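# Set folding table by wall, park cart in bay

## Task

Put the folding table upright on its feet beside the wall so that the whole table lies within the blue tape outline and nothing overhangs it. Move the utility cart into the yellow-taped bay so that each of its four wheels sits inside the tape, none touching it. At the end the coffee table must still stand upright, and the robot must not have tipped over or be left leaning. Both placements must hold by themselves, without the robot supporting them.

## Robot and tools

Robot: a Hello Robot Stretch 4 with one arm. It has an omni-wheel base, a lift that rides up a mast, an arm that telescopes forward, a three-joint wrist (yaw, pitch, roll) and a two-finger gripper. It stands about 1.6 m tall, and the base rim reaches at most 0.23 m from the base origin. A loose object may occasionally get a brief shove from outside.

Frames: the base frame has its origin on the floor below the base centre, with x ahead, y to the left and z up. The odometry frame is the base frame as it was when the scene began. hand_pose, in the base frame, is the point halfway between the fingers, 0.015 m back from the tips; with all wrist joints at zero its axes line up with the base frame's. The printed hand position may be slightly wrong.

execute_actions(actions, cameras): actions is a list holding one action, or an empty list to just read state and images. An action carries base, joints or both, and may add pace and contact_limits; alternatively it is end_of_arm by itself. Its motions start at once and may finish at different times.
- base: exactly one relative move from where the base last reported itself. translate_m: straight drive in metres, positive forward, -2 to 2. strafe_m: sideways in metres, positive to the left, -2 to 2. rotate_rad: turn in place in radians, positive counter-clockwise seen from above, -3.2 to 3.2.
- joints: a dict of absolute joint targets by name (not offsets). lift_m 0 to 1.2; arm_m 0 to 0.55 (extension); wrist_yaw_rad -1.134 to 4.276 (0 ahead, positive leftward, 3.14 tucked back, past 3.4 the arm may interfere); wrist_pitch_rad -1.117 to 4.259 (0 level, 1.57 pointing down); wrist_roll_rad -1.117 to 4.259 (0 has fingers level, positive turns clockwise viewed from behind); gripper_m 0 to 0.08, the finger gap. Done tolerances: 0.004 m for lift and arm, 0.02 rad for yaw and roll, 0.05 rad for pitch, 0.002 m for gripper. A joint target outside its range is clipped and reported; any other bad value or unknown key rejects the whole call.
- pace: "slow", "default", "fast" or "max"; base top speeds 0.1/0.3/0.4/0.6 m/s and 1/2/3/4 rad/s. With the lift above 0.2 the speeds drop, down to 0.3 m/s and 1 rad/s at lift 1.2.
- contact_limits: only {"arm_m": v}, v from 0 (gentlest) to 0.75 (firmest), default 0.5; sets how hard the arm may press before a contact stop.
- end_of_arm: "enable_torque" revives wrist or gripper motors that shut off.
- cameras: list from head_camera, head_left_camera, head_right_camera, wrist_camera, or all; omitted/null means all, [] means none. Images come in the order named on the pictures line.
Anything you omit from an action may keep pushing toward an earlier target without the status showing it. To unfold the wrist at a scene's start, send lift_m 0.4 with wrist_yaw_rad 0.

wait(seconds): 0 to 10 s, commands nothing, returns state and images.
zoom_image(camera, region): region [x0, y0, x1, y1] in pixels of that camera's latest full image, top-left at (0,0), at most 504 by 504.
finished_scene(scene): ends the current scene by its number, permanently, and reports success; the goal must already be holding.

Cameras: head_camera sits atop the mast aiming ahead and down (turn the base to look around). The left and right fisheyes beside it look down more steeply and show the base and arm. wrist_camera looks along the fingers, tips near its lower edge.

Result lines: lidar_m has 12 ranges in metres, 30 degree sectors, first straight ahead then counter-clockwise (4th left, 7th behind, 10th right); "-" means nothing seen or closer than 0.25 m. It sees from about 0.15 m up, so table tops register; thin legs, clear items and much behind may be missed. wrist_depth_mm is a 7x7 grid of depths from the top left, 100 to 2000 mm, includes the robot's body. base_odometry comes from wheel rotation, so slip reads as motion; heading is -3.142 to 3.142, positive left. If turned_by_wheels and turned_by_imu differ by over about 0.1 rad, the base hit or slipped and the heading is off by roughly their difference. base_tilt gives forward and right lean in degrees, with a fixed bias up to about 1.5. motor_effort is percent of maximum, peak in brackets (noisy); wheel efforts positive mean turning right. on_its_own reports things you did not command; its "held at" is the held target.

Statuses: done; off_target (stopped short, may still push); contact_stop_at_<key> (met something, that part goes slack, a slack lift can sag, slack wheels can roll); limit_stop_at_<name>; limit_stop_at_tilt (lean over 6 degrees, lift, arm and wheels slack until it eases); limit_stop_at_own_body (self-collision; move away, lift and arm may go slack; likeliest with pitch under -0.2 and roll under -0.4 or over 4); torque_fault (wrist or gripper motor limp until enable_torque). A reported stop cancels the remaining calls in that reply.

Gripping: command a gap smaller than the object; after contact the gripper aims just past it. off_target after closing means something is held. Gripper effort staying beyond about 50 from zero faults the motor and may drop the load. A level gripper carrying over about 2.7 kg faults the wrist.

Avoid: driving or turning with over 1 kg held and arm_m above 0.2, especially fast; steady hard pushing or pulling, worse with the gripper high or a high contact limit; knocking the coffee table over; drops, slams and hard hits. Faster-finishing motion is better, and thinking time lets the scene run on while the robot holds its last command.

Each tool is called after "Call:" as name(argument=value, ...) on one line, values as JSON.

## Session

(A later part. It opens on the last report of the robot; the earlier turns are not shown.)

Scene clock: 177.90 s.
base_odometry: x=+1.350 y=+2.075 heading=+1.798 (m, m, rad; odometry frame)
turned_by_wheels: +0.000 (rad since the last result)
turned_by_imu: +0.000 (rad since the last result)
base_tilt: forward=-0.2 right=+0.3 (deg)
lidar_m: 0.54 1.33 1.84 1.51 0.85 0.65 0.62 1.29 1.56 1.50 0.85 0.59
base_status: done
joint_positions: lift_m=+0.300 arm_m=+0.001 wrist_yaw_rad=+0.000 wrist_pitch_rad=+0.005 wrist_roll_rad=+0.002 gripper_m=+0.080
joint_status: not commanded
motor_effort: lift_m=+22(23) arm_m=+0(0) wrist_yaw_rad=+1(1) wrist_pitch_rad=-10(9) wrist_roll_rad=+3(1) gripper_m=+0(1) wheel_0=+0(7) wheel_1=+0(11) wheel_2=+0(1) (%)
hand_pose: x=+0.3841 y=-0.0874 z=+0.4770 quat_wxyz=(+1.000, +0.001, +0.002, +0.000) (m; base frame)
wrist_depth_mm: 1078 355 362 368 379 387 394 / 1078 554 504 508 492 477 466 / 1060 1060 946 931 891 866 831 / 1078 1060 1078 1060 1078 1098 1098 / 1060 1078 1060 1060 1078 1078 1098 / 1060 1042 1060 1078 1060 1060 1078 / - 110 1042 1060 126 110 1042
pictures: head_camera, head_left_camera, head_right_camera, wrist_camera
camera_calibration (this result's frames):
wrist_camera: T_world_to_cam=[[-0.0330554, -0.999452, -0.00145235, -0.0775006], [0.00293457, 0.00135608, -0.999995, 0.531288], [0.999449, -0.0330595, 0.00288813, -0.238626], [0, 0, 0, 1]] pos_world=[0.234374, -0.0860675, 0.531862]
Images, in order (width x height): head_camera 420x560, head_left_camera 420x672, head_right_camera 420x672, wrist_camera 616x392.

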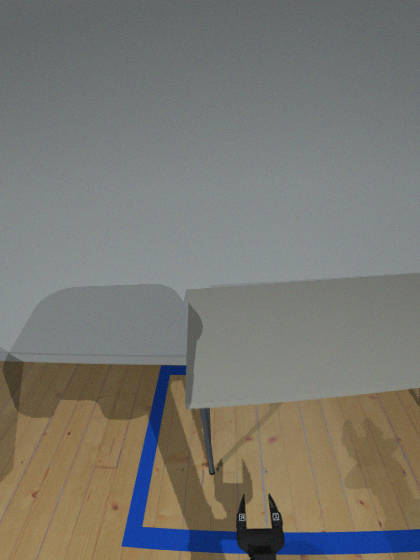

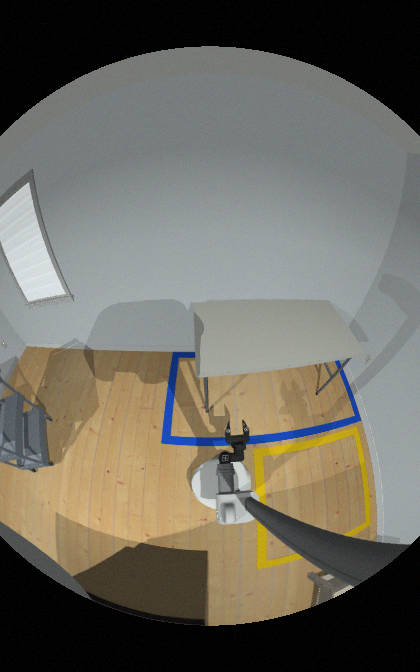

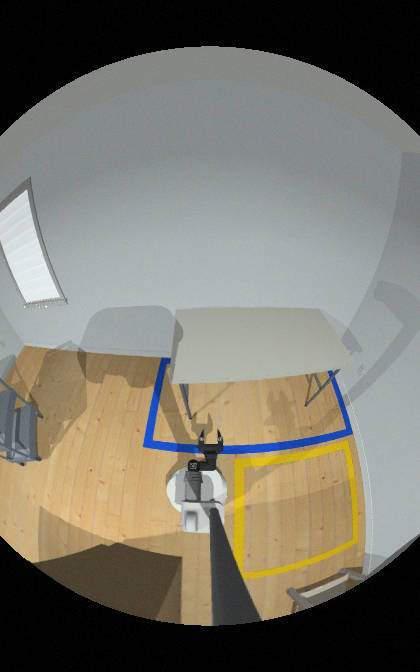

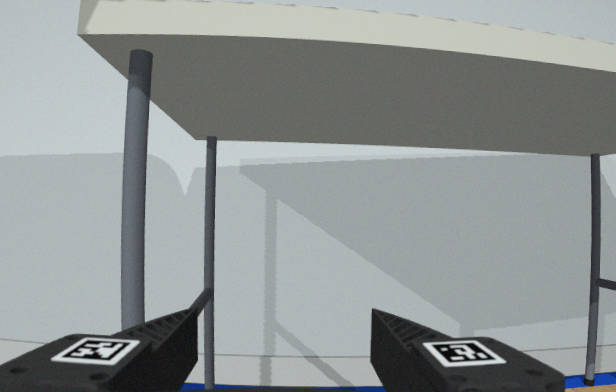

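Call:
execute_actions(actions=[{"base":{"strafe_m":-0.5},"joints":{"lift_m":0.54,"wrist_roll_rad":1.57,"arm_m":0.1}}], cameras=["wrist_camera"])

Scene clock: 186.73 s.
base_odometry: x=+1.837 y=+2.188 heading=+1.798 (m, m, rad; odometry frame)
turned_by_wheels: +0.000 (rad since the last result)
turned_by_imu: +0.000 (rad since the last result)
base_tilt: forward=-0.1 right=+0.3 (deg)
lidar_m: 0.57 0.63 0.82 2.01 0.87 0.87 1.08 1.14 1.01 0.99 1.03 0.63
base_status: done
joint_positions: lift_m=+0.540 arm_m=+0.099 wrist_yaw_rad=+0.000 wrist_pitch_rad=+0.005 wrist_roll_rad=+1.570 gripper_m=+0.080
joint_status: all done
motor_effort: lift_m=+23(25) arm_m=+5(3) wrist_yaw_rad=+1(2) wrist_pitch_rad=-10(9) wrist_roll_rad=+2(8) gripper_m=+0(0) wheel_0=-2(8) wheel_1=+2(6) wheel_2=+0(0) (%)
hand_pose: x=+0.4828 y=-0.0874 z=+0.7170 quat_wxyz=(+0.708, +0.707, +0.002, -0.002) (m; base frame)
wrist_depth_mm: 946 946 960 976 991 991 931 / 946 931 960 878 976 976 904 / 931 946 960 960 976 991 931 / 931 931 946 960 976 991 917 / 946 931 960 960 991 991 917 / 917 960 946 960 976 976 904 / - 110 946 946 126 110 854
pictures: wrist_camera
camera_calibration (this result's frames):
wrist_camera: T_world_to_cam=[[-0.0379413, -0.00208596, -0.999278, 0.731045], [0.00755766, 0.999969, -0.00237436, 0.140749], [0.999251, -0.00764229, -0.0379244, -0.306347], [0, 0, 0, 1]] pos_world=[0.332791, -0.141561, 0.719233]
Images, in order (width x height): wrist_camera 616x392.

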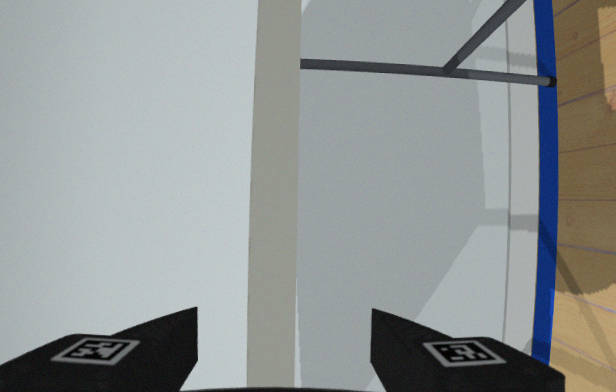

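Call:
execute_actions(actions=[{"joints":{"lift_m":0.548,"arm_m":0.245}}], cameras=[])

Call:
execute_actions(actions=[{"joints":{"gripper_m":0.01}}], cameras=[])

Call:
execute_actions(actions=[{"base":{"translate_m":-0.11},"pace":"slow"}], cameras=[])

Call:
execute_actions(actions=[{"joints":{"gripper_m":0.08}}], cameras=[])

Call:
execute_actions(actions=[{"joints":{"arm_m":0}}], cameras=["wrist_camera","head_left_camera"])

Scene clock: 197.83 s.
base_odometry: x=+1.837 y=+2.188 heading=+1.798 (m, m, rad; odometry frame)
turned_by_wheels: +0.000 (rad since the last result)
turned_by_imu: -0.001 (rad since the last result)
base_tilt: forward=-0.2 right=+0.4 (deg)
lidar_m: 0.57 0.61 0.82 2.01 0.87 0.87 1.12 1.15 1.04 0.97 1.01 0.63
base_status: not commanded
joint_positions: lift_m=+0.548 arm_m=+0.244 wrist_yaw_rad=+0.000 wrist_pitch_rad=+0.005 wrist_roll_rad=+1.570 gripper_m=+0.080
joint_status: all done
motor_effort: lift_m=+23(24) arm_m=+5(3) wrist_yaw_rad=+0(2) wrist_pitch_rad=-9(10) wrist_roll_rad=+2(0) gripper_m=-2(1) wheel_0=-2(2) wheel_1=+2(1) wheel_2=+0(0) (%)
hand_pose: x=+0.6277 y=-0.0874 z=+0.7250 quat_wxyz=(+0.708, +0.707, +0.002, -0.002) (m; base frame)
wrist_depth_mm: 788 798 820 154 820 831 842 / 788 798 809 152 820 842 842 / 798 788 798 150 842 842 842 / 788 788 798 148 809 842 842 / 788 798 798 146 820 842 842 / 788 788 158 144 831 842 831 / - 110 141 142 126 110 831
pictures: none
No camera images: the call's "cameras" was empty. Leave "cameras" out to get every camera's image.

Scene clock: 199.00 s.
base_odometry: x=+1.837 y=+2.188 heading=+1.798 (m, m, rad; odometry frame)
turned_by_wheels: +0.000 (rad since the last result)
turned_by_imu: +0.000 (rad since the last result)
base_tilt: forward=-0.2 right=+0.2 (deg)
lidar_m: 0.58 0.61 0.82 2.01 0.86 0.85 1.13 1.18 1.05 1.00 1.05 0.65
base_status: not commanded
joint_positions: lift_m=+0.548 arm_m=+0.244 wrist_yaw_rad=+0.000 wrist_pitch_rad=-0.001 wrist_roll_rad=+1.572 gripper_m=+0.036
joint_status: gripper_m off_target (ended at +0.036, target +0.010)
on_its_own: gripper_m is held at +0.030, not at your +0.010, by its contact guard: the fingers met something
motor_effort: lift_m=+21(23) arm_m=+4(5) wrist_yaw_rad=+0(1) wrist_pitch_rad=+7(10) wrist_roll_rad=-3(4) gripper_m=-45(60) wheel_0=-2(2) wheel_1=+1(2) wheel_2=-1(0) (%)
hand_pose: x=+0.6278 y=-0.0874 z=+0.7263 quat_wxyz=(+0.707, +0.707, +0.000, +0.000) (m; base frame)
wrist_depth_mm: 798 798 798 153 820 842 831 / 788 798 809 151 842 842 842 / 798 798 798 150 831 842 842 / 798 798 809 147 820 831 854 / 788 798 809 145 820 842 831 / 798 788 809 143 820 842 842 / 788 788 131 141 106 831 831
pictures: none
No camera images: the call's "cameras" was empty. Leave "cameras" out to get every camera's image.

Scene clock: 201.40 s.
base_odometry: x=+1.862 y=+2.081 heading=+1.798 (m, m, rad; odometry frame)
turned_by_wheels: +0.000 (rad since the last result)
turned_by_imu: +0.000 (rad since the last result)
base_tilt: forward=-0.2 right=+0.2 (deg)
lidar_m: 0.57 0.61 0.85 2.03 0.78 0.86 1.00 1.06 1.02 0.98 1.00 0.63
base_status: done
joint_positions: lift_m=+0.548 arm_m=+0.246 wrist_yaw_rad=+0.005 wrist_pitch_rad=+0.000 wrist_roll_rad=+1.572 gripper_m=+0.036
joint_status: not commanded
on_its_own: gripper_m is held at +0.030, not at your +0.010, by its contact guard: the fingers met something; wrist_yaw_rad is at rest, and its effort (-14) is outside its rest range (-13 to +13)
motor_effort: lift_m=+21(21) arm_m=-4(5) wrist_yaw_rad=-14(18) wrist_pitch_rad=+4(7) wrist_roll_rad=-4(4) gripper_m=-45(46) wheel_0=-2(8) wheel_1=-2(5) wheel_2=+9(13) (%)
hand_pose: x=+0.6296 y=-0.0863 z=+0.7261 quat_wxyz=(+0.707, +0.707, +0.002, +0.002) (m; base frame)
wrist_depth_mm: 878 917 904 149 931 931 854 / 878 904 904 148 931 946 931 / 891 917 917 146 960 946 917 / 891 917 917 146 946 946 931 / 891 891 931 144 931 931 931 / 891 904 904 143 931 976 931 / 891 904 131 141 106 946 917
pictures: none
No camera images: the call's "cameras" was empty. Leave "cameras" out to get every camera's image.

Scene clock: 202.53 s.
base_odometry: x=+1.862 y=+2.080 heading=+1.798 (m, m, rad; odometry frame)
turned_by_wheels: +0.000 (rad since the last result)
turned_by_imu: -0.001 (rad since the last result)
base_tilt: forward=-0.1 right=+0.3 (deg)
lidar_m: 0.59 0.62 0.84 2.02 0.78 0.87 1.01 1.07 1.04 0.98 1.05 0.63
base_status: not commanded
joint_positions: lift_m=+0.548 arm_m=+0.246 wrist_yaw_rad=+0.001 wrist_pitch_rad=+0.004 wrist_roll_rad=+1.571 gripper_m=+0.080
joint_status: all done
motor_effort: lift_m=+21(21) arm_m=-4(3) wrist_yaw_rad=+0(13) wrist_pitch_rad=-7(8) wrist_roll_rad=-1(4) gripper_m=+0(41) wheel_0=+1(2) wheel_1=+1(2) wheel_2=+2(9) (%)
hand_pose: x=+0.6292 y=-0.0873 z=+0.7252 quat_wxyz=(+0.707, +0.707, +0.002, -0.001) (m; base frame)
wrist_depth_mm: 891 904 904 151 946 946 878 / 904 904 917 151 931 946 946 / 891 917 904 149 931 960 917 / 878 917 904 147 946 946 931 / 904 904 917 146 946 976 946 / 878 904 157 145 946 960 917 / - 110 142 143 126 110 878
pictures: none
No camera images: the call's "cameras" was empty. Leave "cameras" out to get every camera's image.

Scene clock: 204.37 s.
base_odometry: x=+1.862 y=+2.080 heading=+1.798 (m, m, rad; odometry frame)
turned_by_wheels: +0.000 (rad since the last result)
turned_by_imu: -0.001 (rad since the last result)
base_tilt: forward=-0.2 right=+0.3 (deg)
lidar_m: 0.59 0.63 0.83 2.03 0.78 0.89 1.01 1.03 1.04 0.99 1.04 0.61
base_status: not commanded
joint_positions: lift_m=+0.548 arm_m=+0.001 wrist_yaw_rad=+0.000 wrist_pitch_rad=+0.005 wrist_roll_rad=+1.571 gripper_m=+0.080
joint_status: all done
motor_effort: lift_m=+21(21) arm_m=-5(4) wrist_yaw_rad=+1(0) wrist_pitch_rad=-9(9) wrist_roll_rad=-1(2) gripper_m=+1(1) wheel_0=+1(1) wheel_1=+1(0) wheel_2=+2(2) (%)
hand_pose: x=+0.3849 y=-0.0874 z=+0.7251 quat_wxyz=(+0.707, +0.707, +0.002, -0.002) (m; base frame)
wrist_depth_mm: 1098 1138 1118 1182 1182 1138 946 / 1138 1118 1160 1160 1205 1138 946 / 1138 1138 1160 1182 1182 1160 946 / 1138 1160 1160 1160 1182 1182 931 / 1160 1138 1138 1182 1182 1182 931 / 1118 1118 1160 1182 1160 1182 917 / - 110 1138 1182 126 110 878
pictures: head_left_camera, wrist_camera
camera_calibration (this result's frames):
wrist_camera: T_world_to_cam=[[-0.0378313, -0.000930164, -0.999284, 0.735525], [0.0078176, 0.999969, -0.00122676, 0.14063], [0.999254, -0.00785841, -0.0378228, -0.208315], [0, 0, 0, 1]] pos_world=[0.234885, -0.141579, 0.727292]
Images, in order (width x height): head_left_camera 420x672, wrist_camera 616x392.

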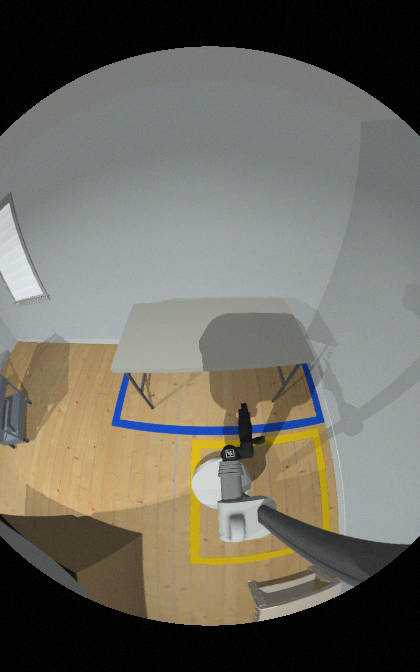

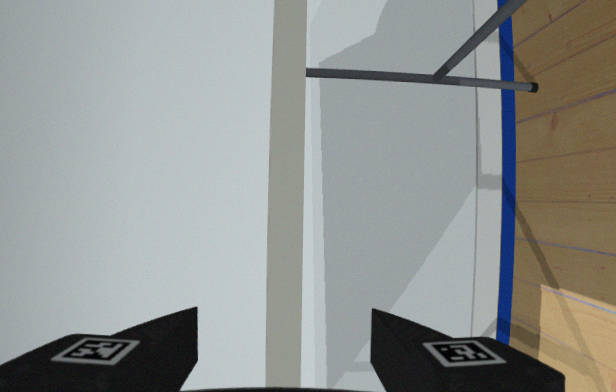

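Call:
execute_actions(actions=[{"base":{"strafe_m":1.6}}], cameras=[])

Call:
execute_actions(actions=[{"base":{"rotate_rad":-3.14}}], cameras=[])

Call:
execute_actions(actions=[{"base":{"translate_m":-1.05}}], cameras=[])

Call:
execute_actions(actions=[{"base":{"strafe_m":-1.0}}], cameras=[])

Call:
execute_actions(actions=[{"base":{"rotate_rad":0.4},"joints":{"lift_m":0.66}}])

Scene clock: 224.60 s.
base_odometry: x=+0.303 y=+1.720 heading=+1.798 (m, m, rad; odometry frame)
turned_by_wheels: +0.000 (rad since the last result)
turned_by_imu: -0.009 (rad since the last result)
base_tilt: forward=-0.1 right=+0.3 (deg)
lidar_m: 1.40 1.44 0.53 0.44 0.79 2.35 1.50 0.63 0.73 2.61 1.08 1.34
base_status: done
joint_positions: lift_m=+0.548 arm_m=+0.001 wrist_yaw_rad=+0.000 wrist_pitch_rad=+0.005 wrist_roll_rad=+1.571 gripper_m=+0.080
joint_status: not commanded
motor_effort: lift_m=+21(21) arm_m=-5(5) wrist_yaw_rad=+0(0) wrist_pitch_rad=-8(10) wrist_roll_rad=-2(0) gripper_m=+0(0) wheel_0=+1(8) wheel_1=-1(7) wheel_2=+1(1) (%)
hand_pose: x=+0.3849 y=-0.0874 z=+0.7251 quat_wxyz=(+0.707, +0.707, +0.002, -0.002) (m; base frame)
wrist_depth_mm: 1205 1205 1229 1205 1255 1229 931 / 1205 1182 1205 1229 1255 1229 931 / 1182 1182 1205 1205 1255 1205 946 / 1182 1205 1205 1205 1229 1205 917 / 1138 1138 1205 1160 1229 1229 960 / 1138 1182 1182 1205 1229 1255 904 / - 109 1182 1182 126 110 891
pictures: none
No camera images: the call's "cameras" was empty. Leave "cameras" out to get every camera's image.

Scene clock: 227.47 s.
base_odometry: x=+0.303 y=+1.720 heading=-1.342 (m, m, rad; odometry frame)
turned_by_wheels: -3.140 (rad since the last result)
turned_by_imu: -3.117 (rad since the last result)
base_tilt: forward=-0.1 right=+0.3 (deg)
lidar_m: 1.50 0.62 0.68 2.59 1.14 1.36 1.41 1.45 0.53 0.41 0.73 2.36
base_status: done
joint_positions: lift_m=+0.548 arm_m=+0.001 wrist_yaw_rad=+0.000 wrist_pitch_rad=+0.005 wrist_roll_rad=+1.571 gripper_m=+0.080
joint_status: not commanded
motor_effort: lift_m=+21(21) arm_m=-5(5) wrist_yaw_rad=+1(1) wrist_pitch_rad=-9(9) wrist_roll_rad=-1(2) gripper_m=+1(1) wheel_0=-1(6) wheel_1=+0(7) wheel_2=+0(7) (%)
hand_pose: x=+0.3849 y=-0.0874 z=+0.7251 quat_wxyz=(+0.707, +0.707, +0.002, -0.002) (m; base frame)
wrist_depth_mm: - - - - - 1308 931 / - - - - - 1336 931 / - - - - - 1308 946 / - - - - - 1366 946 / - - - - - 1308 946 / 1983 - - - 1921 1255 917 / - 110 1336 1308 126 110 891
pictures: none
No camera images: the call's "cameras" was empty. Leave "cameras" out to get every camera's image.

Scene clock: 232.43 s.
base_odometry: x=+0.064 y=+2.742 heading=-1.342 (m, m, rad; odometry frame)
turned_by_wheels: +0.000 (rad since the last result)
turned_by_imu: -0.001 (rad since the last result)
base_tilt: forward=-0.2 right=+0.3 (deg)
lidar_m: 1.57 1.60 0.97 0.88 0.52 0.36 0.35 0.37 0.51 1.55 0.87 0.92
base_status: done
joint_positions: lift_m=+0.548 arm_m=+0.001 wrist_yaw_rad=+0.000 wrist_pitch_rad=+0.005 wrist_roll_rad=+1.571 gripper_m=+0.080
joint_status: not commanded
motor_effort: lift_m=+21(21) arm_m=-5(5) wrist_yaw_rad=+1(0) wrist_pitch_rad=-9(9) wrist_roll_rad=-2(0) gripper_m=+2(0) wheel_0=-1(5) wheel_1=+1(2) wheel_2=-1(8) (%)
hand_pose: x=+0.3849 y=-0.0874 z=+0.7251 quat_wxyz=(+0.707, +0.707, +0.002, -0.002) (m; base frame)
wrist_depth_mm: - - - - 976 991 768 / - - - - 1921 976 891 / - - - - - 1308 931 / - - - - - 1281 946 / - - - - - 1308 946 / - - - - 1863 1281 931 / - 110 1499 1308 126 110 878
pictures: none
No camera images: the call's "cameras" was empty. Leave "cameras" out to get every camera's image.

Scene clock: 237.10 s.
base_odometry: x=-0.909 y=+2.515 heading=-1.342 (m, m, rad; odometry frame)
turned_by_wheels: +0.000 (rad since the last result)
turned_by_imu: +0.003 (rad since the last result)
base_tilt: forward=-0.2 right=+0.3 (deg)
lidar_m: 0.57 0.52 2.19 1.48 0.51 0.36 0.34 0.34 0.56 1.08 1.14 1.60
base_status: done
joint_positions: lift_m=+0.548 arm_m=+0.001 wrist_yaw_rad=+0.000 wrist_pitch_rad=+0.005 wrist_roll_rad=+1.571 gripper_m=+0.080
joint_status: not commanded
motor_effort: lift_m=+21(21) arm_m=-4(5) wrist_yaw_rad=+2(0) wrist_pitch_rad=-9(9) wrist_roll_rad=-2(2) gripper_m=+1(1) wheel_0=+0(8) wheel_1=+0(6) wheel_2=+0(1) (%)
hand_pose: x=+0.3849 y=-0.0874 z=+0.7251 quat_wxyz=(+0.707, +0.707, +0.002, -0.002) (m; base frame)
wrist_depth_mm: - - - - 1983 1308 931 / - - - - - 1308 946 / - - - - - 1336 946 / - - - - - 1281 931 / - - 496 - 544 554 683 / - - 466 - 732 831 732 / - 110 436 - 126 110 699
pictures: none
No camera images: the call's "cameras" was empty. Leave "cameras" out to get every camera's image.

Scene clock: 238.60 s.
base_odometry: x=-0.909 y=+2.515 heading=-0.942 (m, m, rad; odometry frame)
turned_by_wheels: +0.400 (rad since the last result)
turned_by_imu: +0.397 (rad since the last result)
base_tilt: forward=-0.2 right=+0.3 (deg)
lidar_m: 0.53 2.08 1.89 0.56 0.37 0.33 0.34 0.48 1.07 1.13 1.46 0.56
base_status: done
joint_positions: lift_m=+0.660 arm_m=+0.001 wrist_yaw_rad=+0.000 wrist_pitch_rad=+0.005 wrist_roll_rad=+1.571 gripper_m=+0.080
joint_status: all done
motor_effort: lift_m=+23(26) arm_m=-5(5) wrist_yaw_rad=+0(0) wrist_pitch_rad=-9(9) wrist_roll_rad=-1(3) gripper_m=+1(0) wheel_0=+0(4) wheel_1=+2(5) wheel_2=+0(6) (%)
hand_pose: x=+0.3849 y=-0.0874 z=+0.8369 quat_wxyz=(+0.707, +0.707, +0.002, -0.002) (m; base frame)
wrist_depth_mm: - - - 430 - 466 445 / - - - 421 - 603 449 / - - - 415 1042 661 433 / - - - 407 1042 661 427 / - - - 404 1025 654 418 / - - - 397 976 609 410 / - 110 - 389 126 110 404
pictures: head_camera, head_left_camera, head_right_camera, wrist_camera
camera_calibration (this result's frames):
wrist_camera: T_world_to_cam=[[-0.0378312, -0.000933585, -0.999284, 0.847265], [0.00769884, 0.99997, -0.00122569, 0.140787], [0.999254, -0.00773969, -0.0378228, -0.204082], [0, 0, 0, 1]] pos_world=[0.234899, -0.141571, 0.839112]
Images, in order (width x height): head_camera 420x560, head_left_camera 420x672, head_right_camera 420x672, wrist_camera 616x392.

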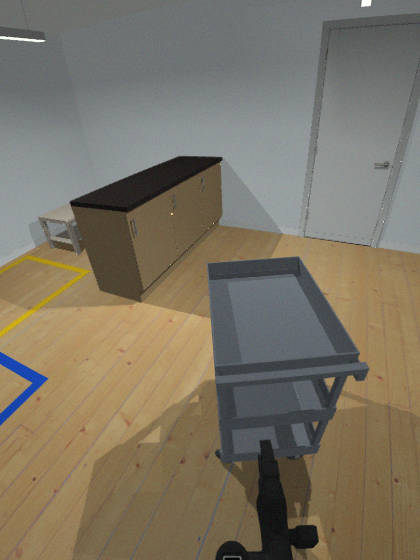

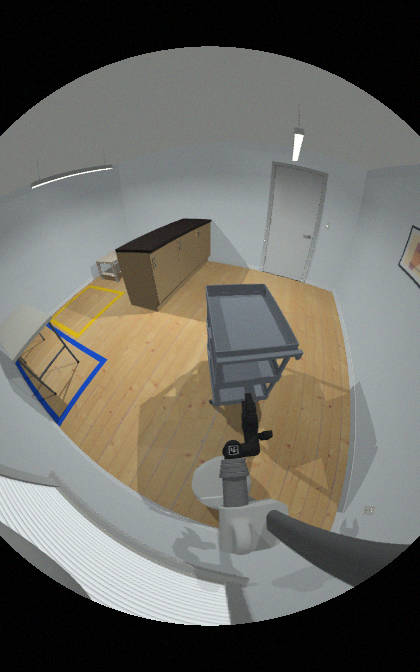

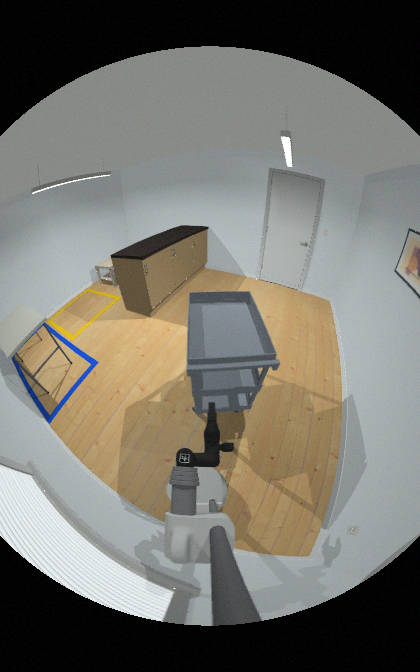

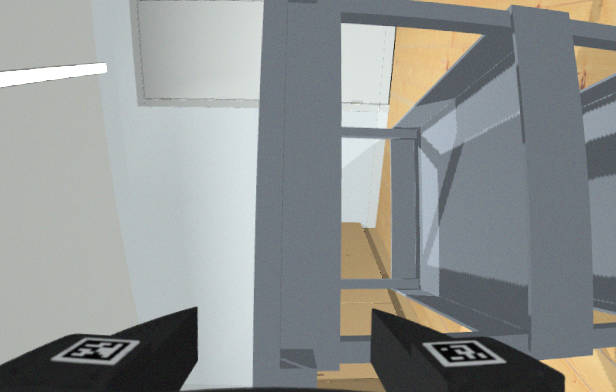

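Call:
execute_actions(actions=[{"base":{"strafe_m":-0.06},"joints":{"lift_m":0.68}}], cameras=[])

Call:
execute_actions(actions=[{"base":{"translate_m":0.22},"pace":"slow"}], cameras=["wrist_camera"])

Call:
execute_actions(actions=[{"joints":{"gripper_m":0.01}}], cameras=[])

Call:
execute_actions(actions=[{"base":{"strafe_m":-0.25},"pace":"slow"}], cameras=["head_left_camera"])

Scene clock: 248.60 s.
base_odometry: x=-0.958 y=+2.480 heading=-0.942 (m, m, rad; odometry frame)
turned_by_wheels: +0.000 (rad since the last result)
turned_by_imu: -0.001 (rad since the last result)
base_tilt: forward=-0.1 right=+0.3 (deg)
lidar_m: 0.51 2.12 1.94 0.61 0.39 0.34 0.39 0.52 1.04 1.04 1.35 0.59
base_status: done
joint_positions: lift_m=+0.680 arm_m=+0.001 wrist_yaw_rad=+0.000 wrist_pitch_rad=+0.005 wrist_roll_rad=+1.571 gripper_m=+0.080
joint_status: all done
motor_effort: lift_m=+23(24) arm_m=-5(5) wrist_yaw_rad=+1(0) wrist_pitch_rad=-8(9) wrist_roll_rad=+0(3) gripper_m=+2(1) wheel_0=-2(6) wheel_1=+1(8) wheel_2=+0(0) (%)
hand_pose: x=+0.3849 y=-0.0874 z=+0.8569 quat_wxyz=(+0.707, +0.707, +0.002, -0.002) (m; base frame)
wrist_depth_mm: - - - 397 - 1430 1078 / - - - 427 - 569 445 / - - - 418 - 691 439 / - - - 415 1060 699 433 / - - - 407 - 691 427 / - - - 402 976 676 421 / - 110 - 394 126 110 -
pictures: none
No camera images: the call's "cameras" was empty. Leave "cameras" out to get every camera's image.

Scene clock: 252.07 s.
base_odometry: x=-0.829 y=+2.302 heading=-0.942 (m, m, rad; odometry frame)
turned_by_wheels: +0.000 (rad since the last result)
turned_by_imu: -0.001 (rad since the last result)
base_tilt: forward=-0.1 right=+0.2 (deg)
lidar_m: 0.32 1.87 1.87 1.00 0.62 0.54 0.56 0.78 1.13 1.15 1.47 0.38
base_status: done
joint_positions: lift_m=+0.680 arm_m=+0.001 wrist_yaw_rad=+0.000 wrist_pitch_rad=+0.005 wrist_roll_rad=+1.571 gripper_m=+0.080
joint_status: not commanded
motor_effort: lift_m=+23(23) arm_m=-5(5) wrist_yaw_rad=+1(0) wrist_pitch_rad=-9(9) wrist_roll_rad=-2(1) gripper_m=+1(1) wheel_0=+2(4) wheel_1=+0(3) wheel_2=-2(5) (%)
hand_pose: x=+0.3849 y=-0.0874 z=+0.8569 quat_wxyz=(+0.707, +0.707, +0.002, -0.002) (m; base frame)
wrist_depth_mm: - - - 137 204 1499 1138 / - - - 135 200 1397 473 / - - - 133 198 683 496 / - - - 132 195 691 504 / - - - 129 191 683 496 / - - - 127 187 676 484 / - 110 - 125 126 110 -
pictures: wrist_camera
camera_calibration (this result's frames):
wrist_camera: T_world_to_cam=[[-0.0378312, -0.000933363, -0.999284, 0.867241], [0.00769841, 0.99997, -0.00122545, 0.140811], [0.999254, -0.00773925, -0.0378228, -0.203325], [0, 0, 0, 1]] pos_world=[0.234898, -0.141571, 0.859102]
Images, in order (width x height): wrist_camera 616x392.

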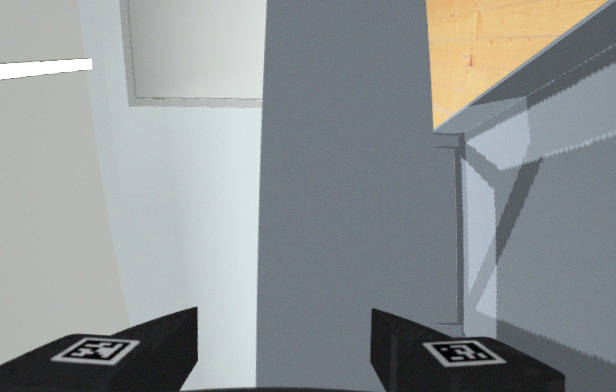

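Scene clock: 253.33 s.
base_odometry: x=-0.829 y=+2.302 heading=-0.942 (m, m, rad; odometry frame)
turned_by_wheels: +0.000 (rad since the last result)
turned_by_imu: +0.000 (rad since the last result)
base_tilt: forward=-0.2 right=+0.3 (deg)
lidar_m: 0.34 1.86 1.86 0.99 0.58 0.53 0.55 0.76 1.11 1.15 1.48 0.37
base_status: not commanded
joint_positions: lift_m=+0.680 arm_m=+0.001 wrist_yaw_rad=+0.000 wrist_pitch_rad=+0.010 wrist_roll_rad=+1.571 gripper_m=+0.023
joint_status: gripper_m off_target (ended at +0.023, target +0.010)
on_its_own: gripper_m is held at +0.019, not at your +0.010, by its contact guard: the fingers met something; wrist_pitch_rad is at rest, and its effort (-24) is outside its rest range (-23 to +23)
motor_effort: lift_m=+23(24) arm_m=-5(5) wrist_yaw_rad=+0(0) wrist_pitch_rad=-24(25) wrist_roll_rad=-1(2) gripper_m=-40(40) wheel_0=+2(2) wheel_1=+0(0) wheel_2=-1(1) (%)
hand_pose: x=+0.3849 y=-0.0874 z=+0.8558 quat_wxyz=(+0.707, +0.707, +0.004, -0.003) (m; base frame)
wrist_depth_mm: - - - 138 204 1499 1098 / - - - 135 201 1430 477 / - - - 133 198 683 492 / - - - 131 194 676 496 / - - - 129 191 668 488 / - - - 128 189 668 477 / - - 113 124 110 615 484
pictures: none
No camera images: the call's "cameras" was empty. Leave "cameras" out to get every camera's image.

Scene clock: 256.97 s.
base_odometry: x=-1.031 y=+2.155 heading=-0.941 (m, m, rad; odometry frame)
turned_by_wheels: +0.000 (rad since the last result)
turned_by_imu: +0.001 (rad since the last result)
base_tilt: forward=-0.2 right=+0.3 (deg)
lidar_m: 0.25 0.27 2.09 1.12 0.72 0.66 0.70 0.95 0.88 0.92 1.17 0.40
base_status: done
joint_positions: lift_m=+0.680 arm_m=+0.001 wrist_yaw_rad=+0.004 wrist_pitch_rad=+0.010 wrist_roll_rad=+1.569 gripper_m=+0.023
joint_status: not commanded
on_its_own: gripper_m is held at +0.019, not at your +0.010, by its contact guard: the fingers met something; wrist_pitch_rad is at rest, and its effort (-24) is outside its rest range (-23 to +23)
motor_effort: lift_m=+24(24) arm_m=-4(5) wrist_yaw_rad=-10(11) wrist_pitch_rad=-24(24) wrist_roll_rad=+3(2) gripper_m=-39(41) wheel_0=+2(9) wheel_1=+1(6) wheel_2=+0(0) (%)
hand_pose: x=+0.3851 y=-0.0865 z=+0.8559 quat_wxyz=(+0.708, +0.706, +0.005, -0.002) (m; base frame)
wrist_depth_mm: - - - 206 307 314 991 / - - - 190 322 1430 413 / - - - 173 252 1537 449 / - - - 159 229 634 492 / - - - 147 211 676 484 / - - - 136 196 661 477 / - - 116 124 110 654 484
pictures: head_left_camera
Images, in order (width x height): head_left_camera 420x672.

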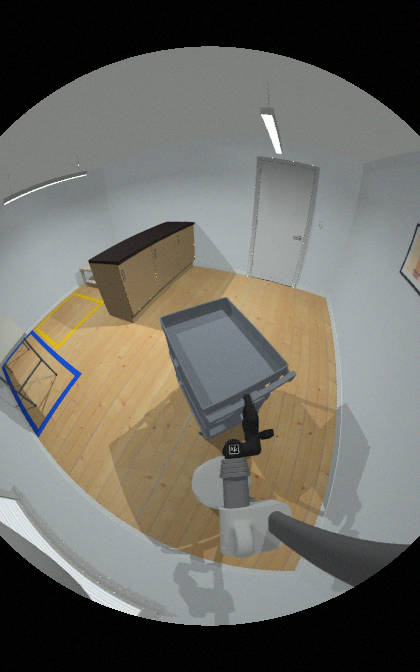

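Call:
execute_actions(actions=[{"base":{"rotate_rad":0.6},"pace":"slow"}], cameras=[])

Call:
execute_actions(actions=[{"base":{"strafe_m":-0.45},"pace":"slow"}], cameras=["head_left_camera"])

Call:
execute_actions(actions=[{"base":{"rotate_rad":0.56},"pace":"slow"}], cameras=[])

Call:
execute_actions(actions=[{"base":{"strafe_m":-0.25},"pace":"slow"}], cameras=["head_left_camera"])

Scene clock: 267.07 s.
base_odometry: x=-1.031 y=+2.155 heading=-0.342 (m, m, rad; odometry frame)
turned_by_wheels: +0.600 (rad since the last result)
turned_by_imu: +0.592 (rad since the last result)
base_tilt: forward=-0.1 right=+0.2 (deg)
lidar_m: 0.36 2.08 0.96 0.70 0.67 0.71 0.94 0.89 0.94 1.24 0.33 0.31
base_status: done
joint_positions: lift_m=+0.680 arm_m=+0.001 wrist_yaw_rad=-0.003 wrist_pitch_rad=+0.010 wrist_roll_rad=+1.572 gripper_m=+0.023
joint_status: not commanded
on_its_own: gripper_m is held at +0.019, not at your +0.010, by its contact guard: the fingers met something
motor_effort: lift_m=+23(24) arm_m=-3(4) wrist_yaw_rad=+8(27) wrist_pitch_rad=-23(24) wrist_roll_rad=-6(5) gripper_m=-40(40) wheel_0=-3(7) wheel_1=+0(4) wheel_2=-2(8) (%)
hand_pose: x=+0.3843 y=-0.0881 z=+0.8559 quat_wxyz=(+0.707, +0.708, +0.002, -0.004) (m; base frame)
wrist_depth_mm: - - - - 132 136 496 / - - - - 140 559 484 / - - - - 150 597 492 / - - - - 162 609 488 / - - - 104 176 1397 473 / - - - 111 191 1499 436 / - - 112 118 110 1464 1078
pictures: none
No camera images: the call's "cameras" was empty. Leave "cameras" out to get every camera's image.

Scene clock: 272.73 s.
base_odometry: x=-1.182 y=+1.731 heading=-0.342 (m, m, rad; odometry frame)
turned_by_wheels: +0.000 (rad since the last result)
turned_by_imu: +0.002 (rad since the last result)
base_tilt: forward=-0.1 right=+0.2 (deg)
lidar_m: 0.30 0.35 1.60 1.11 1.04 1.00 0.68 0.63 0.69 0.93 2.45 0.37
base_status: done
joint_positions: lift_m=+0.680 arm_m=+0.001 wrist_yaw_rad=+0.004 wrist_pitch_rad=+0.009 wrist_roll_rad=+1.570 gripper_m=+0.023
joint_status: not commanded
on_its_own: gripper_m is held at +0.019, not at your +0.010, by its contact guard: the fingers met something
motor_effort: lift_m=+24(23) arm_m=-3(2) wrist_yaw_rad=-11(14) wrist_pitch_rad=-23(24) wrist_roll_rad=+2(6) gripper_m=-40(41) wheel_0=+2(10) wheel_1=+1(3) wheel_2=+1(2) (%)
hand_pose: x=+0.3849 y=-0.0866 z=+0.8559 quat_wxyz=(+0.707, +0.707, +0.005, -0.002) (m; base frame)
wrist_depth_mm: - - - 147 217 1499 1118 / - - - 142 210 1499 466 / - - - 138 204 661 492 / - - - 135 200 683 492 / - - - 132 195 676 484 / - - - 129 189 661 480 / - - 116 124 110 627 488
pictures: head_left_camera
Images, in order (width x height): head_left_camera 420x672.

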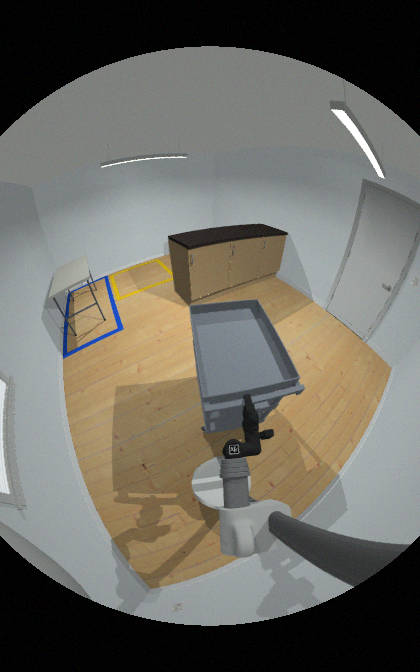

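Scene clock: 274.50 s.
base_odometry: x=-1.181 y=+1.731 heading=+0.218 (m, m, rad; odometry frame)
turned_by_wheels: +0.560 (rad since the last result)
turned_by_imu: +0.553 (rad since the last result)
base_tilt: forward=-0.2 right=+0.2 (deg)
lidar_m: 0.39 1.50 1.07 1.06 0.94 0.66 0.65 0.67 0.95 2.58 0.32 0.32
base_status: done
joint_positions: lift_m=+0.680 arm_m=+0.001 wrist_yaw_rad=-0.003 wrist_pitch_rad=+0.009 wrist_roll_rad=+1.573 gripper_m=+0.023
joint_status: not commanded
on_its_own: gripper_m is held at +0.019, not at your +0.010, by its contact guard: the fingers met something
motor_effort: lift_m=+24(23) arm_m=-3(3) wrist_yaw_rad=+11(22) wrist_pitch_rad=-22(23) wrist_roll_rad=-7(5) gripper_m=-43(40) wheel_0=-2(8) wheel_1=-2(5) wheel_2=+0(8) (%)
hand_pose: x=+0.3843 y=-0.0882 z=+0.8559 quat_wxyz=(+0.706, +0.708, +0.002, -0.004) (m; base frame)
wrist_depth_mm: - - - - 113 112 492 / - - - - 122 125 484 / - - - - 136 143 484 / - - - - 153 544 477 / - - - - 173 1499 433 / - - - 105 201 1464 1078 / - - 109 112 110 294 293
pictures: none
No camera images: the call's "cameras" was empty. Leave "cameras" out to get every camera's image.

Scene clock: 278.13 s.
base_odometry: x=-1.127 y=+1.487 heading=+0.218 (m, m, rad; odometry frame)
turned_by_wheels: +0.000 (rad since the last result)
turned_by_imu: +0.001 (rad since the last result)
base_tilt: forward=-0.2 right=+0.3 (deg)
lidar_m: 0.38 1.87 1.34 1.32 0.95 0.66 0.65 0.69 0.96 2.35 0.35 0.30
base_status: done
joint_positions: lift_m=+0.680 arm_m=+0.001 wrist_yaw_rad=+0.004 wrist_pitch_rad=+0.009 wrist_roll_rad=+1.571 gripper_m=+0.023
joint_status: not commanded
on_its_own: gripper_m is held at +0.019, not at your +0.010, by its contact guard: the fingers met something
motor_effort: lift_m=+23(24) arm_m=-3(3) wrist_yaw_rad=-11(17) wrist_pitch_rad=-21(23) wrist_roll_rad=-3(6) gripper_m=-41(41) wheel_0=+2(9) wheel_1=+0(6) wheel_2=+3(2) (%)
hand_pose: x=+0.3849 y=-0.0865 z=+0.8561 quat_wxyz=(+0.707, +0.707, +0.005, -0.002) (m; base frame)
wrist_depth_mm: - - - - 130 133 492 / - - - - 138 559 484 / - - - - 149 597 496 / - - - - 160 597 484 / - - - 135 174 1499 477 / - - - 110 191 1464 442 / - - 112 117 110 1464 1118
pictures: head_left_camera
Images, in order (width x height): head_left_camera 420x672.

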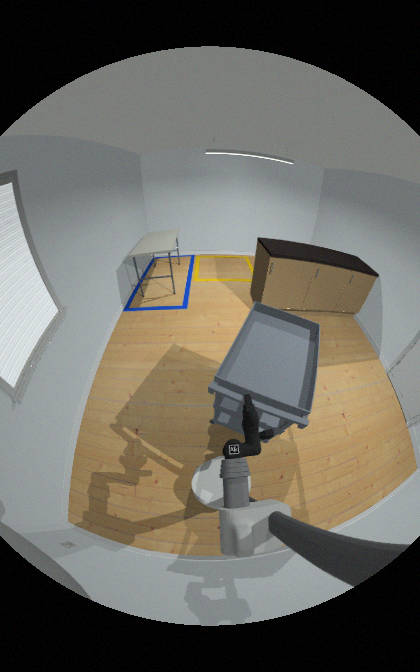

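Call:
execute_actions(actions=[{"base":{"strafe_m":-0.42},"pace":"slow"}], cameras=[])

Call:
execute_actions(actions=[{"base":{"translate_m":0.5},"pace":"slow"}], cameras=["head_left_camera"])

Scene clock: 290.60 s.
base_odometry: x=-1.036 y=+1.077 heading=+0.219 (m, m, rad; odometry frame)
turned_by_wheels: +0.000 (rad since the last result)
turned_by_imu: +0.001 (rad since the last result)
base_tilt: forward=-0.1 right=+0.3 (deg)
lidar_m: 0.34 2.46 1.78 1.73 0.97 0.68 0.67 0.70 1.00 1.91 0.47 0.36
base_status: done
joint_positions: lift_m=+0.680 arm_m=+0.001 wrist_yaw_rad=+0.004 wrist_pitch_rad=+0.009 wrist_roll_rad=+1.570 gripper_m=+0.023
joint_status: not commanded
on_its_own: gripper_m is held at +0.019, not at your +0.010, by its contact guard: the fingers met something
motor_effort: lift_m=+24(24) arm_m=-3(3) wrist_yaw_rad=-10(14) wrist_pitch_rad=-22(22) wrist_roll_rad=+1(3) gripper_m=-41(40) wheel_0=+2(9) wheel_1=+1(6) wheel_2=+2(1) (%)
hand_pose: x=+0.3849 y=-0.0867 z=+0.8560 quat_wxyz=(+0.707, +0.707, +0.005, -0.002) (m; base frame)
wrist_depth_mm: - - - 115 177 1499 469 / - - - 116 178 627 484 / - - - 118 180 676 492 / - - - 119 182 691 488 / - - - 120 185 668 488 / - - - 122 186 627 480 / - - 116 122 110 1464 459
pictures: none
No camera images: the call's "cameras" was empty. Leave "cameras" out to get every camera's image.

Scene clock: 296.90 s.
base_odometry: x=-0.548 y=+1.186 heading=+0.219 (m, m, rad; odometry frame)
turned_by_wheels: +0.000 (rad since the last result)
turned_by_imu: -0.003 (rad since the last result)
base_tilt: forward=-0.1 right=+0.3 (deg)
lidar_m: 0.37 2.08 1.76 1.70 1.64 1.23 1.17 1.23 1.71 1.93 0.31 0.31
base_status: done
joint_positions: lift_m=+0.680 arm_m=+0.001 wrist_yaw_rad=-0.003 wrist_pitch_rad=+0.009 wrist_roll_rad=+1.573 gripper_m=+0.023
joint_status: not commanded
on_its_own: gripper_m is held at +0.019, not at your +0.010, by its contact guard: the fingers met something
motor_effort: lift_m=+23(24) arm_m=-3(3) wrist_yaw_rad=+7(12) wrist_pitch_rad=-21(22) wrist_roll_rad=-8(8) gripper_m=-42(41) wheel_0=+1(5) wheel_1=+2(3) wheel_2=-3(7) (%)
hand_pose: x=+0.3842 y=-0.0880 z=+0.8560 quat_wxyz=(+0.706, +0.708, +0.002, -0.004) (m; base frame)
wrist_depth_mm: - - - - 116 117 492 / - - - - 125 129 480 / - - - - 138 144 488 / - - - - 153 554 492 / - - - - 171 1499 445 / - - - 120 196 1499 1078 / - - 109 111 110 1205 1042
pictures: head_left_camera
Images, in order (width x height): head_left_camera 420x672.

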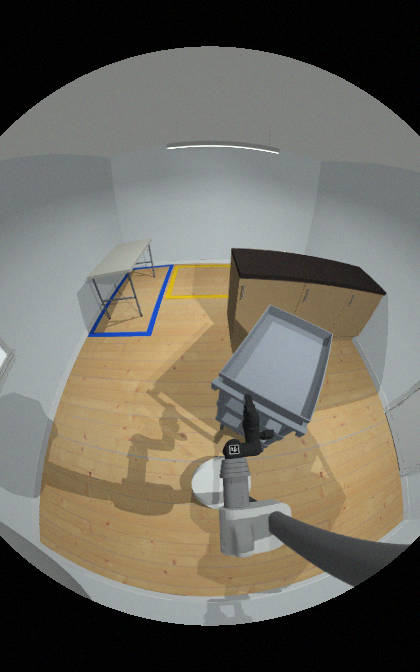

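Call:
execute_actions(actions=[{"base":{"translate_m":-0.5},"pace":"slow"}], cameras=[])

Call:
execute_actions(actions=[{"joints":{"gripper_m":0.08}}], cameras=[])

Call:
execute_actions(actions=[{"base":{"translate_m":-0.1}}], cameras=[])

Call:
execute_actions(actions=[{"joints":{"lift_m":0.97,"wrist_pitch_rad":1.57,"gripper_m":0.07}}], cameras=[])

Call:
execute_actions(actions=[{"base":{"translate_m":0.14},"joints":{"arm_m":0.15}}], cameras=["head_left_camera","wrist_camera"])

Scene clock: 316.33 s.
base_odometry: x=-1.036 y=+1.077 heading=+0.219 (m, m, rad; odometry frame)
turned_by_wheels: +0.000 (rad since the last result)
turned_by_imu: -0.002 (rad since the last result)
base_tilt: forward=-0.2 right=+0.3 (deg)
lidar_m: 0.31 2.45 1.76 1.73 0.96 0.70 0.66 0.70 1.02 1.90 0.40 0.34
base_status: done
joint_positions: lift_m=+0.680 arm_m=+0.001 wrist_yaw_rad=+0.004 wrist_pitch_rad=+0.010 wrist_roll_rad=+1.570 gripper_m=+0.023
joint_status: not commanded
on_its_own: gripper_m is held at +0.019, not at your +0.010, by its contact guard: the fingers met something; wrist_pitch_rad is at rest, and its effort (-24) is outside its rest range (-23 to +23)
motor_effort: lift_m=+23(23) arm_m=-3(3) wrist_yaw_rad=-10(11) wrist_pitch_rad=-24(23) wrist_roll_rad=+0(8) gripper_m=-39(41) wheel_0=-1(5) wheel_1=+0(5) wheel_2=+4(7) (%)
hand_pose: x=+0.3848 y=-0.0866 z=+0.8559 quat_wxyz=(+0.707, +0.707, +0.005, -0.002) (m; base frame)
wrist_depth_mm: - - - 104 163 585 496 / - - - 107 167 640 492 / - - - 110 172 634 492 / - - - 113 176 683 488 / - - - 116 181 668 484 / - - - 119 187 621 466 / - - 116 121 110 1464 415
pictures: none
No camera images: the call's "cameras" was empty. Leave "cameras" out to get every camera's image.

Scene clock: 317.57 s.
base_odometry: x=-1.036 y=+1.077 heading=+0.219 (m, m, rad; odometry frame)
turned_by_wheels: +0.000 (rad since the last result)
turned_by_imu: +0.000 (rad since the last result)
base_tilt: forward=-0.2 right=+0.3 (deg)
lidar_m: 0.35 2.48 1.78 1.72 0.98 0.68 0.67 0.71 0.99 1.91 0.41 0.36
base_status: not commanded
joint_positions: lift_m=+0.680 arm_m=+0.001 wrist_yaw_rad=+0.001 wrist_pitch_rad=+0.005 wrist_roll_rad=+1.570 gripper_m=+0.080
joint_status: all done
motor_effort: lift_m=+23(23) arm_m=-3(3) wrist_yaw_rad=-1(11) wrist_pitch_rad=-10(24) wrist_roll_rad=+1(0) gripper_m=+2(39) wheel_0=-1(1) wheel_1=+0(1) wheel_2=+3(4) (%)
hand_pose: x=+0.3845 y=-0.0873 z=+0.8568 quat_wxyz=(+0.707, +0.707, +0.002, -0.002) (m; base frame)
wrist_depth_mm: - - - 104 163 564 504 / - - - 107 167 654 496 / - - - 110 171 654 500 / - - - 113 176 647 500 / - - - 116 181 691 492 / - - - 120 185 634 473 / - 110 - 123 126 110 -
pictures: none
No camera images: the call's "cameras" was empty. Leave "cameras" out to get every camera's image.

Scene clock: 319.10 s.
base_odometry: x=-1.134 y=+1.055 heading=+0.219 (m, m, rad; odometry frame)
turned_by_wheels: +0.000 (rad since the last result)
turned_by_imu: -0.001 (rad since the last result)
base_tilt: forward=-0.2 right=+0.3 (deg)
lidar_m: 0.44 2.45 1.77 1.73 0.80 0.59 0.55 0.60 0.86 1.90 2.01 0.45
base_status: done
joint_positions: lift_m=+0.680 arm_m=+0.001 wrist_yaw_rad=+0.000 wrist_pitch_rad=+0.005 wrist_roll_rad=+1.570 gripper_m=+0.080
joint_status: not commanded
motor_effort: lift_m=+23(23) arm_m=-2(3) wrist_yaw_rad=-1(1) wrist_pitch_rad=-10(10) wrist_roll_rad=-1(0) gripper_m=+2(0) wheel_0=+0(5) wheel_1=+1(5) wheel_2=-2(8) (%)
hand_pose: x=+0.3845 y=-0.0874 z=+0.8568 quat_wxyz=(+0.707, +0.707, +0.002, -0.002) (m; base frame)
wrist_depth_mm: - - - 253 257 991 492 / - - - 257 266 683 500 / - - - 265 271 691 492 / - - - 214 904 683 496 / - - - 220 891 691 492 / - - - 227 293 634 488 / - 110 - 264 125 110 -
pictures: none
No camera images: the call's "cameras" was empty. Leave "cameras" out to get every camera's image.

Scene clock: 321.33 s.
base_odometry: x=-1.134 y=+1.055 heading=+0.219 (m, m, rad; odometry frame)
turned_by_wheels: +0.000 (rad since the last result)
turned_by_imu: -0.001 (rad since the last result)
base_tilt: forward=-0.1 right=+0.3 (deg)
lidar_m: 0.41 2.48 1.79 1.74 0.82 0.58 0.54 0.59 0.85 1.91 2.01 0.45
base_status: not commanded
joint_positions: lift_m=+0.970 arm_m=+0.001 wrist_yaw_rad=+0.000 wrist_pitch_rad=+1.570 wrist_roll_rad=+1.570 gripper_m=+0.070
joint_status: all done
motor_effort: lift_m=+23(23) arm_m=-3(3) wrist_yaw_rad=+2(1) wrist_pitch_rad=+1(9) wrist_roll_rad=-1(0) gripper_m=-4(4) wheel_0=+0(0) wheel_1=+1(1) wheel_2=-1(1) (%)
hand_pose: x=+0.1721 y=-0.0874 z=+0.9353 quat_wxyz=(+0.500, +0.500, +0.500, -0.500) (m; base frame)
wrist_depth_mm: 439 1098 1060 1098 1118 1118 1042 / 603 778 1078 1098 1118 1118 1025 / 597 904 1078 1098 1098 1098 1025 / 585 891 1078 1078 1098 1098 1008 / 591 904 1078 866 891 512 322 / 585 1025 1060 866 866 1118 1042 / - 106 1042 1078 123 111 976
pictures: none
No camera images: the call's "cameras" was empty. Leave "cameras" out to get every camera's image.

Scene clock: 323.10 s.
base_odometry: x=-0.997 y=+1.086 heading=+0.219 (m, m, rad; odometry frame)
turned_by_wheels: +0.000 (rad since the last result)
turned_by_imu: +0.000 (rad since the last result)
base_tilt: forward=-0.1 right=+0.2 (deg)
lidar_m: 0.31 2.46 1.76 1.73 1.02 0.74 0.70 0.74 1.06 1.90 0.37 0.29
base_status: done
joint_positions: lift_m=+0.970 arm_m=+0.149 wrist_yaw_rad=+0.000 wrist_pitch_rad=+1.570 wrist_roll_rad=+1.570 gripper_m=+0.070
joint_status: all done
motor_effort: lift_m=+23(23) arm_m=+5(3) wrist_yaw_rad=+0(0) wrist_pitch_rad=+0(0) wrist_roll_rad=+0(0) gripper_m=-3(2) wheel_0=+1(4) wheel_1=+0(2) wheel_2=+2(8) (%)
hand_pose: x=+0.3203 y=-0.0874 z=+0.9353 quat_wxyz=(+0.500, +0.500, +0.500, -0.500) (m; base frame)
wrist_depth_mm: 289 289 293 267 1118 1138 1160 / 283 287 291 477 1118 1160 1138 / 285 287 289 549 1098 1098 1138 / 281 285 287 866 904 1118 1138 / 281 285 286 891 866 878 1138 / 277 281 224 1060 866 1098 1118 / - 106 216 1042 123 111 1098
pictures: head_left_camera, wrist_camera
camera_calibration (this result's frames):
wrist_camera: T_world_to_cam=[[-0.999478, -0.00135488, 0.0322933, 0.286273], [-0.00160527, 0.999969, -0.00772891, 0.150472], [-0.0322818, -0.00777671, -0.999449, 1.09394], [0, 0, 0, 1]] pos_world=[0.321679, -0.141572, 1.08525]
Images, in order (width x height): head_left_camera 420x672, wrist_camera 616x392.

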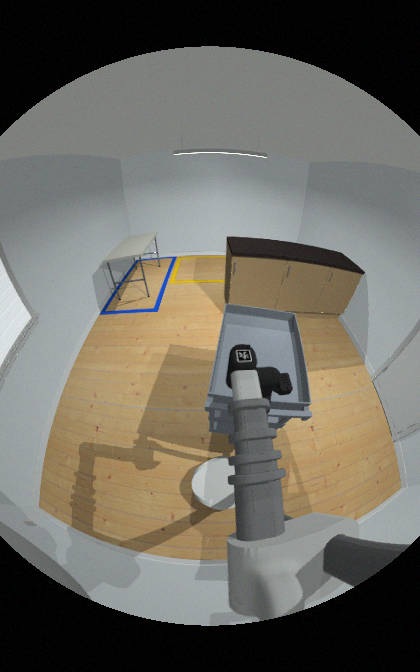

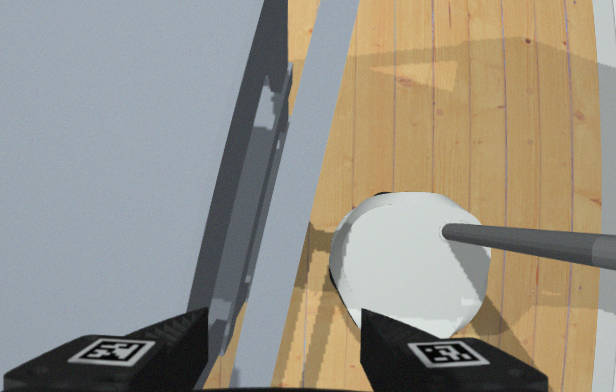

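Call:
execute_actions(actions=[{"joints":{"arm_m":0.175,"wrist_roll_rad":1.78,"gripper_m":0.08,"lift_m":0.93}}], cameras=["wrist_camera"])

Scene clock: 329.03 s.
base_odometry: x=-0.997 y=+1.086 heading=+0.219 (m, m, rad; odometry frame)
turned_by_wheels: +0.000 (rad since the last result)
turned_by_imu: -0.001 (rad since the last result)
base_tilt: forward=-0.1 right=+0.3 (deg)
lidar_m: 0.29 2.46 1.78 1.73 1.03 0.72 0.68 0.74 1.02 1.92 0.37 0.32
base_status: not commanded
joint_positions: lift_m=+0.930 arm_m=+0.174 wrist_yaw_rad=+0.000 wrist_pitch_rad=+1.570 wrist_roll_rad=+1.779 gripper_m=+0.080
joint_status: all done
motor_effort: lift_m=+16(22) arm_m=+4(4) wrist_yaw_rad=+0(1) wrist_pitch_rad=-1(0) wrist_roll_rad=+3(7) gripper_m=+2(4) wheel_0=+1(1) wheel_1=+0(0) wheel_2=+2(2) (%)
hand_pose: x=+0.3453 y=-0.0874 z=+0.8958 quat_wxyz=(+0.445, +0.550, +0.445, -0.549) (m; base frame)
wrist_depth_mm: 247 250 252 186 1042 1098 1078 / 247 248 250 185 1098 1078 1118 / 245 248 251 184 1042 1078 1098 / 243 246 247 183 854 854 809 / 242 245 246 181 842 854 1042 / 241 244 226 180 831 1060 1060 / - 110 184 180 126 110 1078
pictures: wrist_camera
camera_calibration (this result's frames):
wrist_camera: T_world_to_cam=[[-0.977991, 0.206121, 0.03238, 0.323127], [0.205984, 0.978526, -0.00754921, 0.0764973], [-0.0332407, -0.000713291, -0.999447, 1.05629], [0, 0, 0, 1]] pos_world=[0.33537, -0.140704, 1.04582]
Images, in order (width x height): wrist_camera 616x392.

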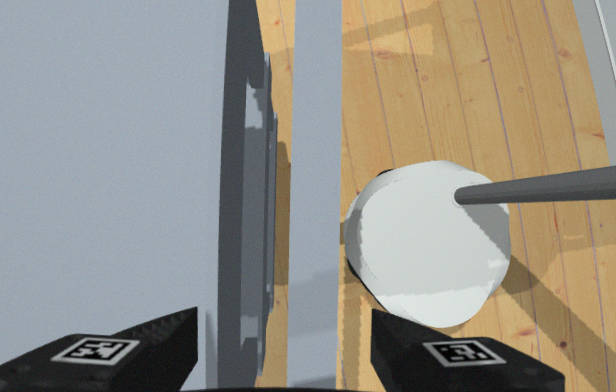

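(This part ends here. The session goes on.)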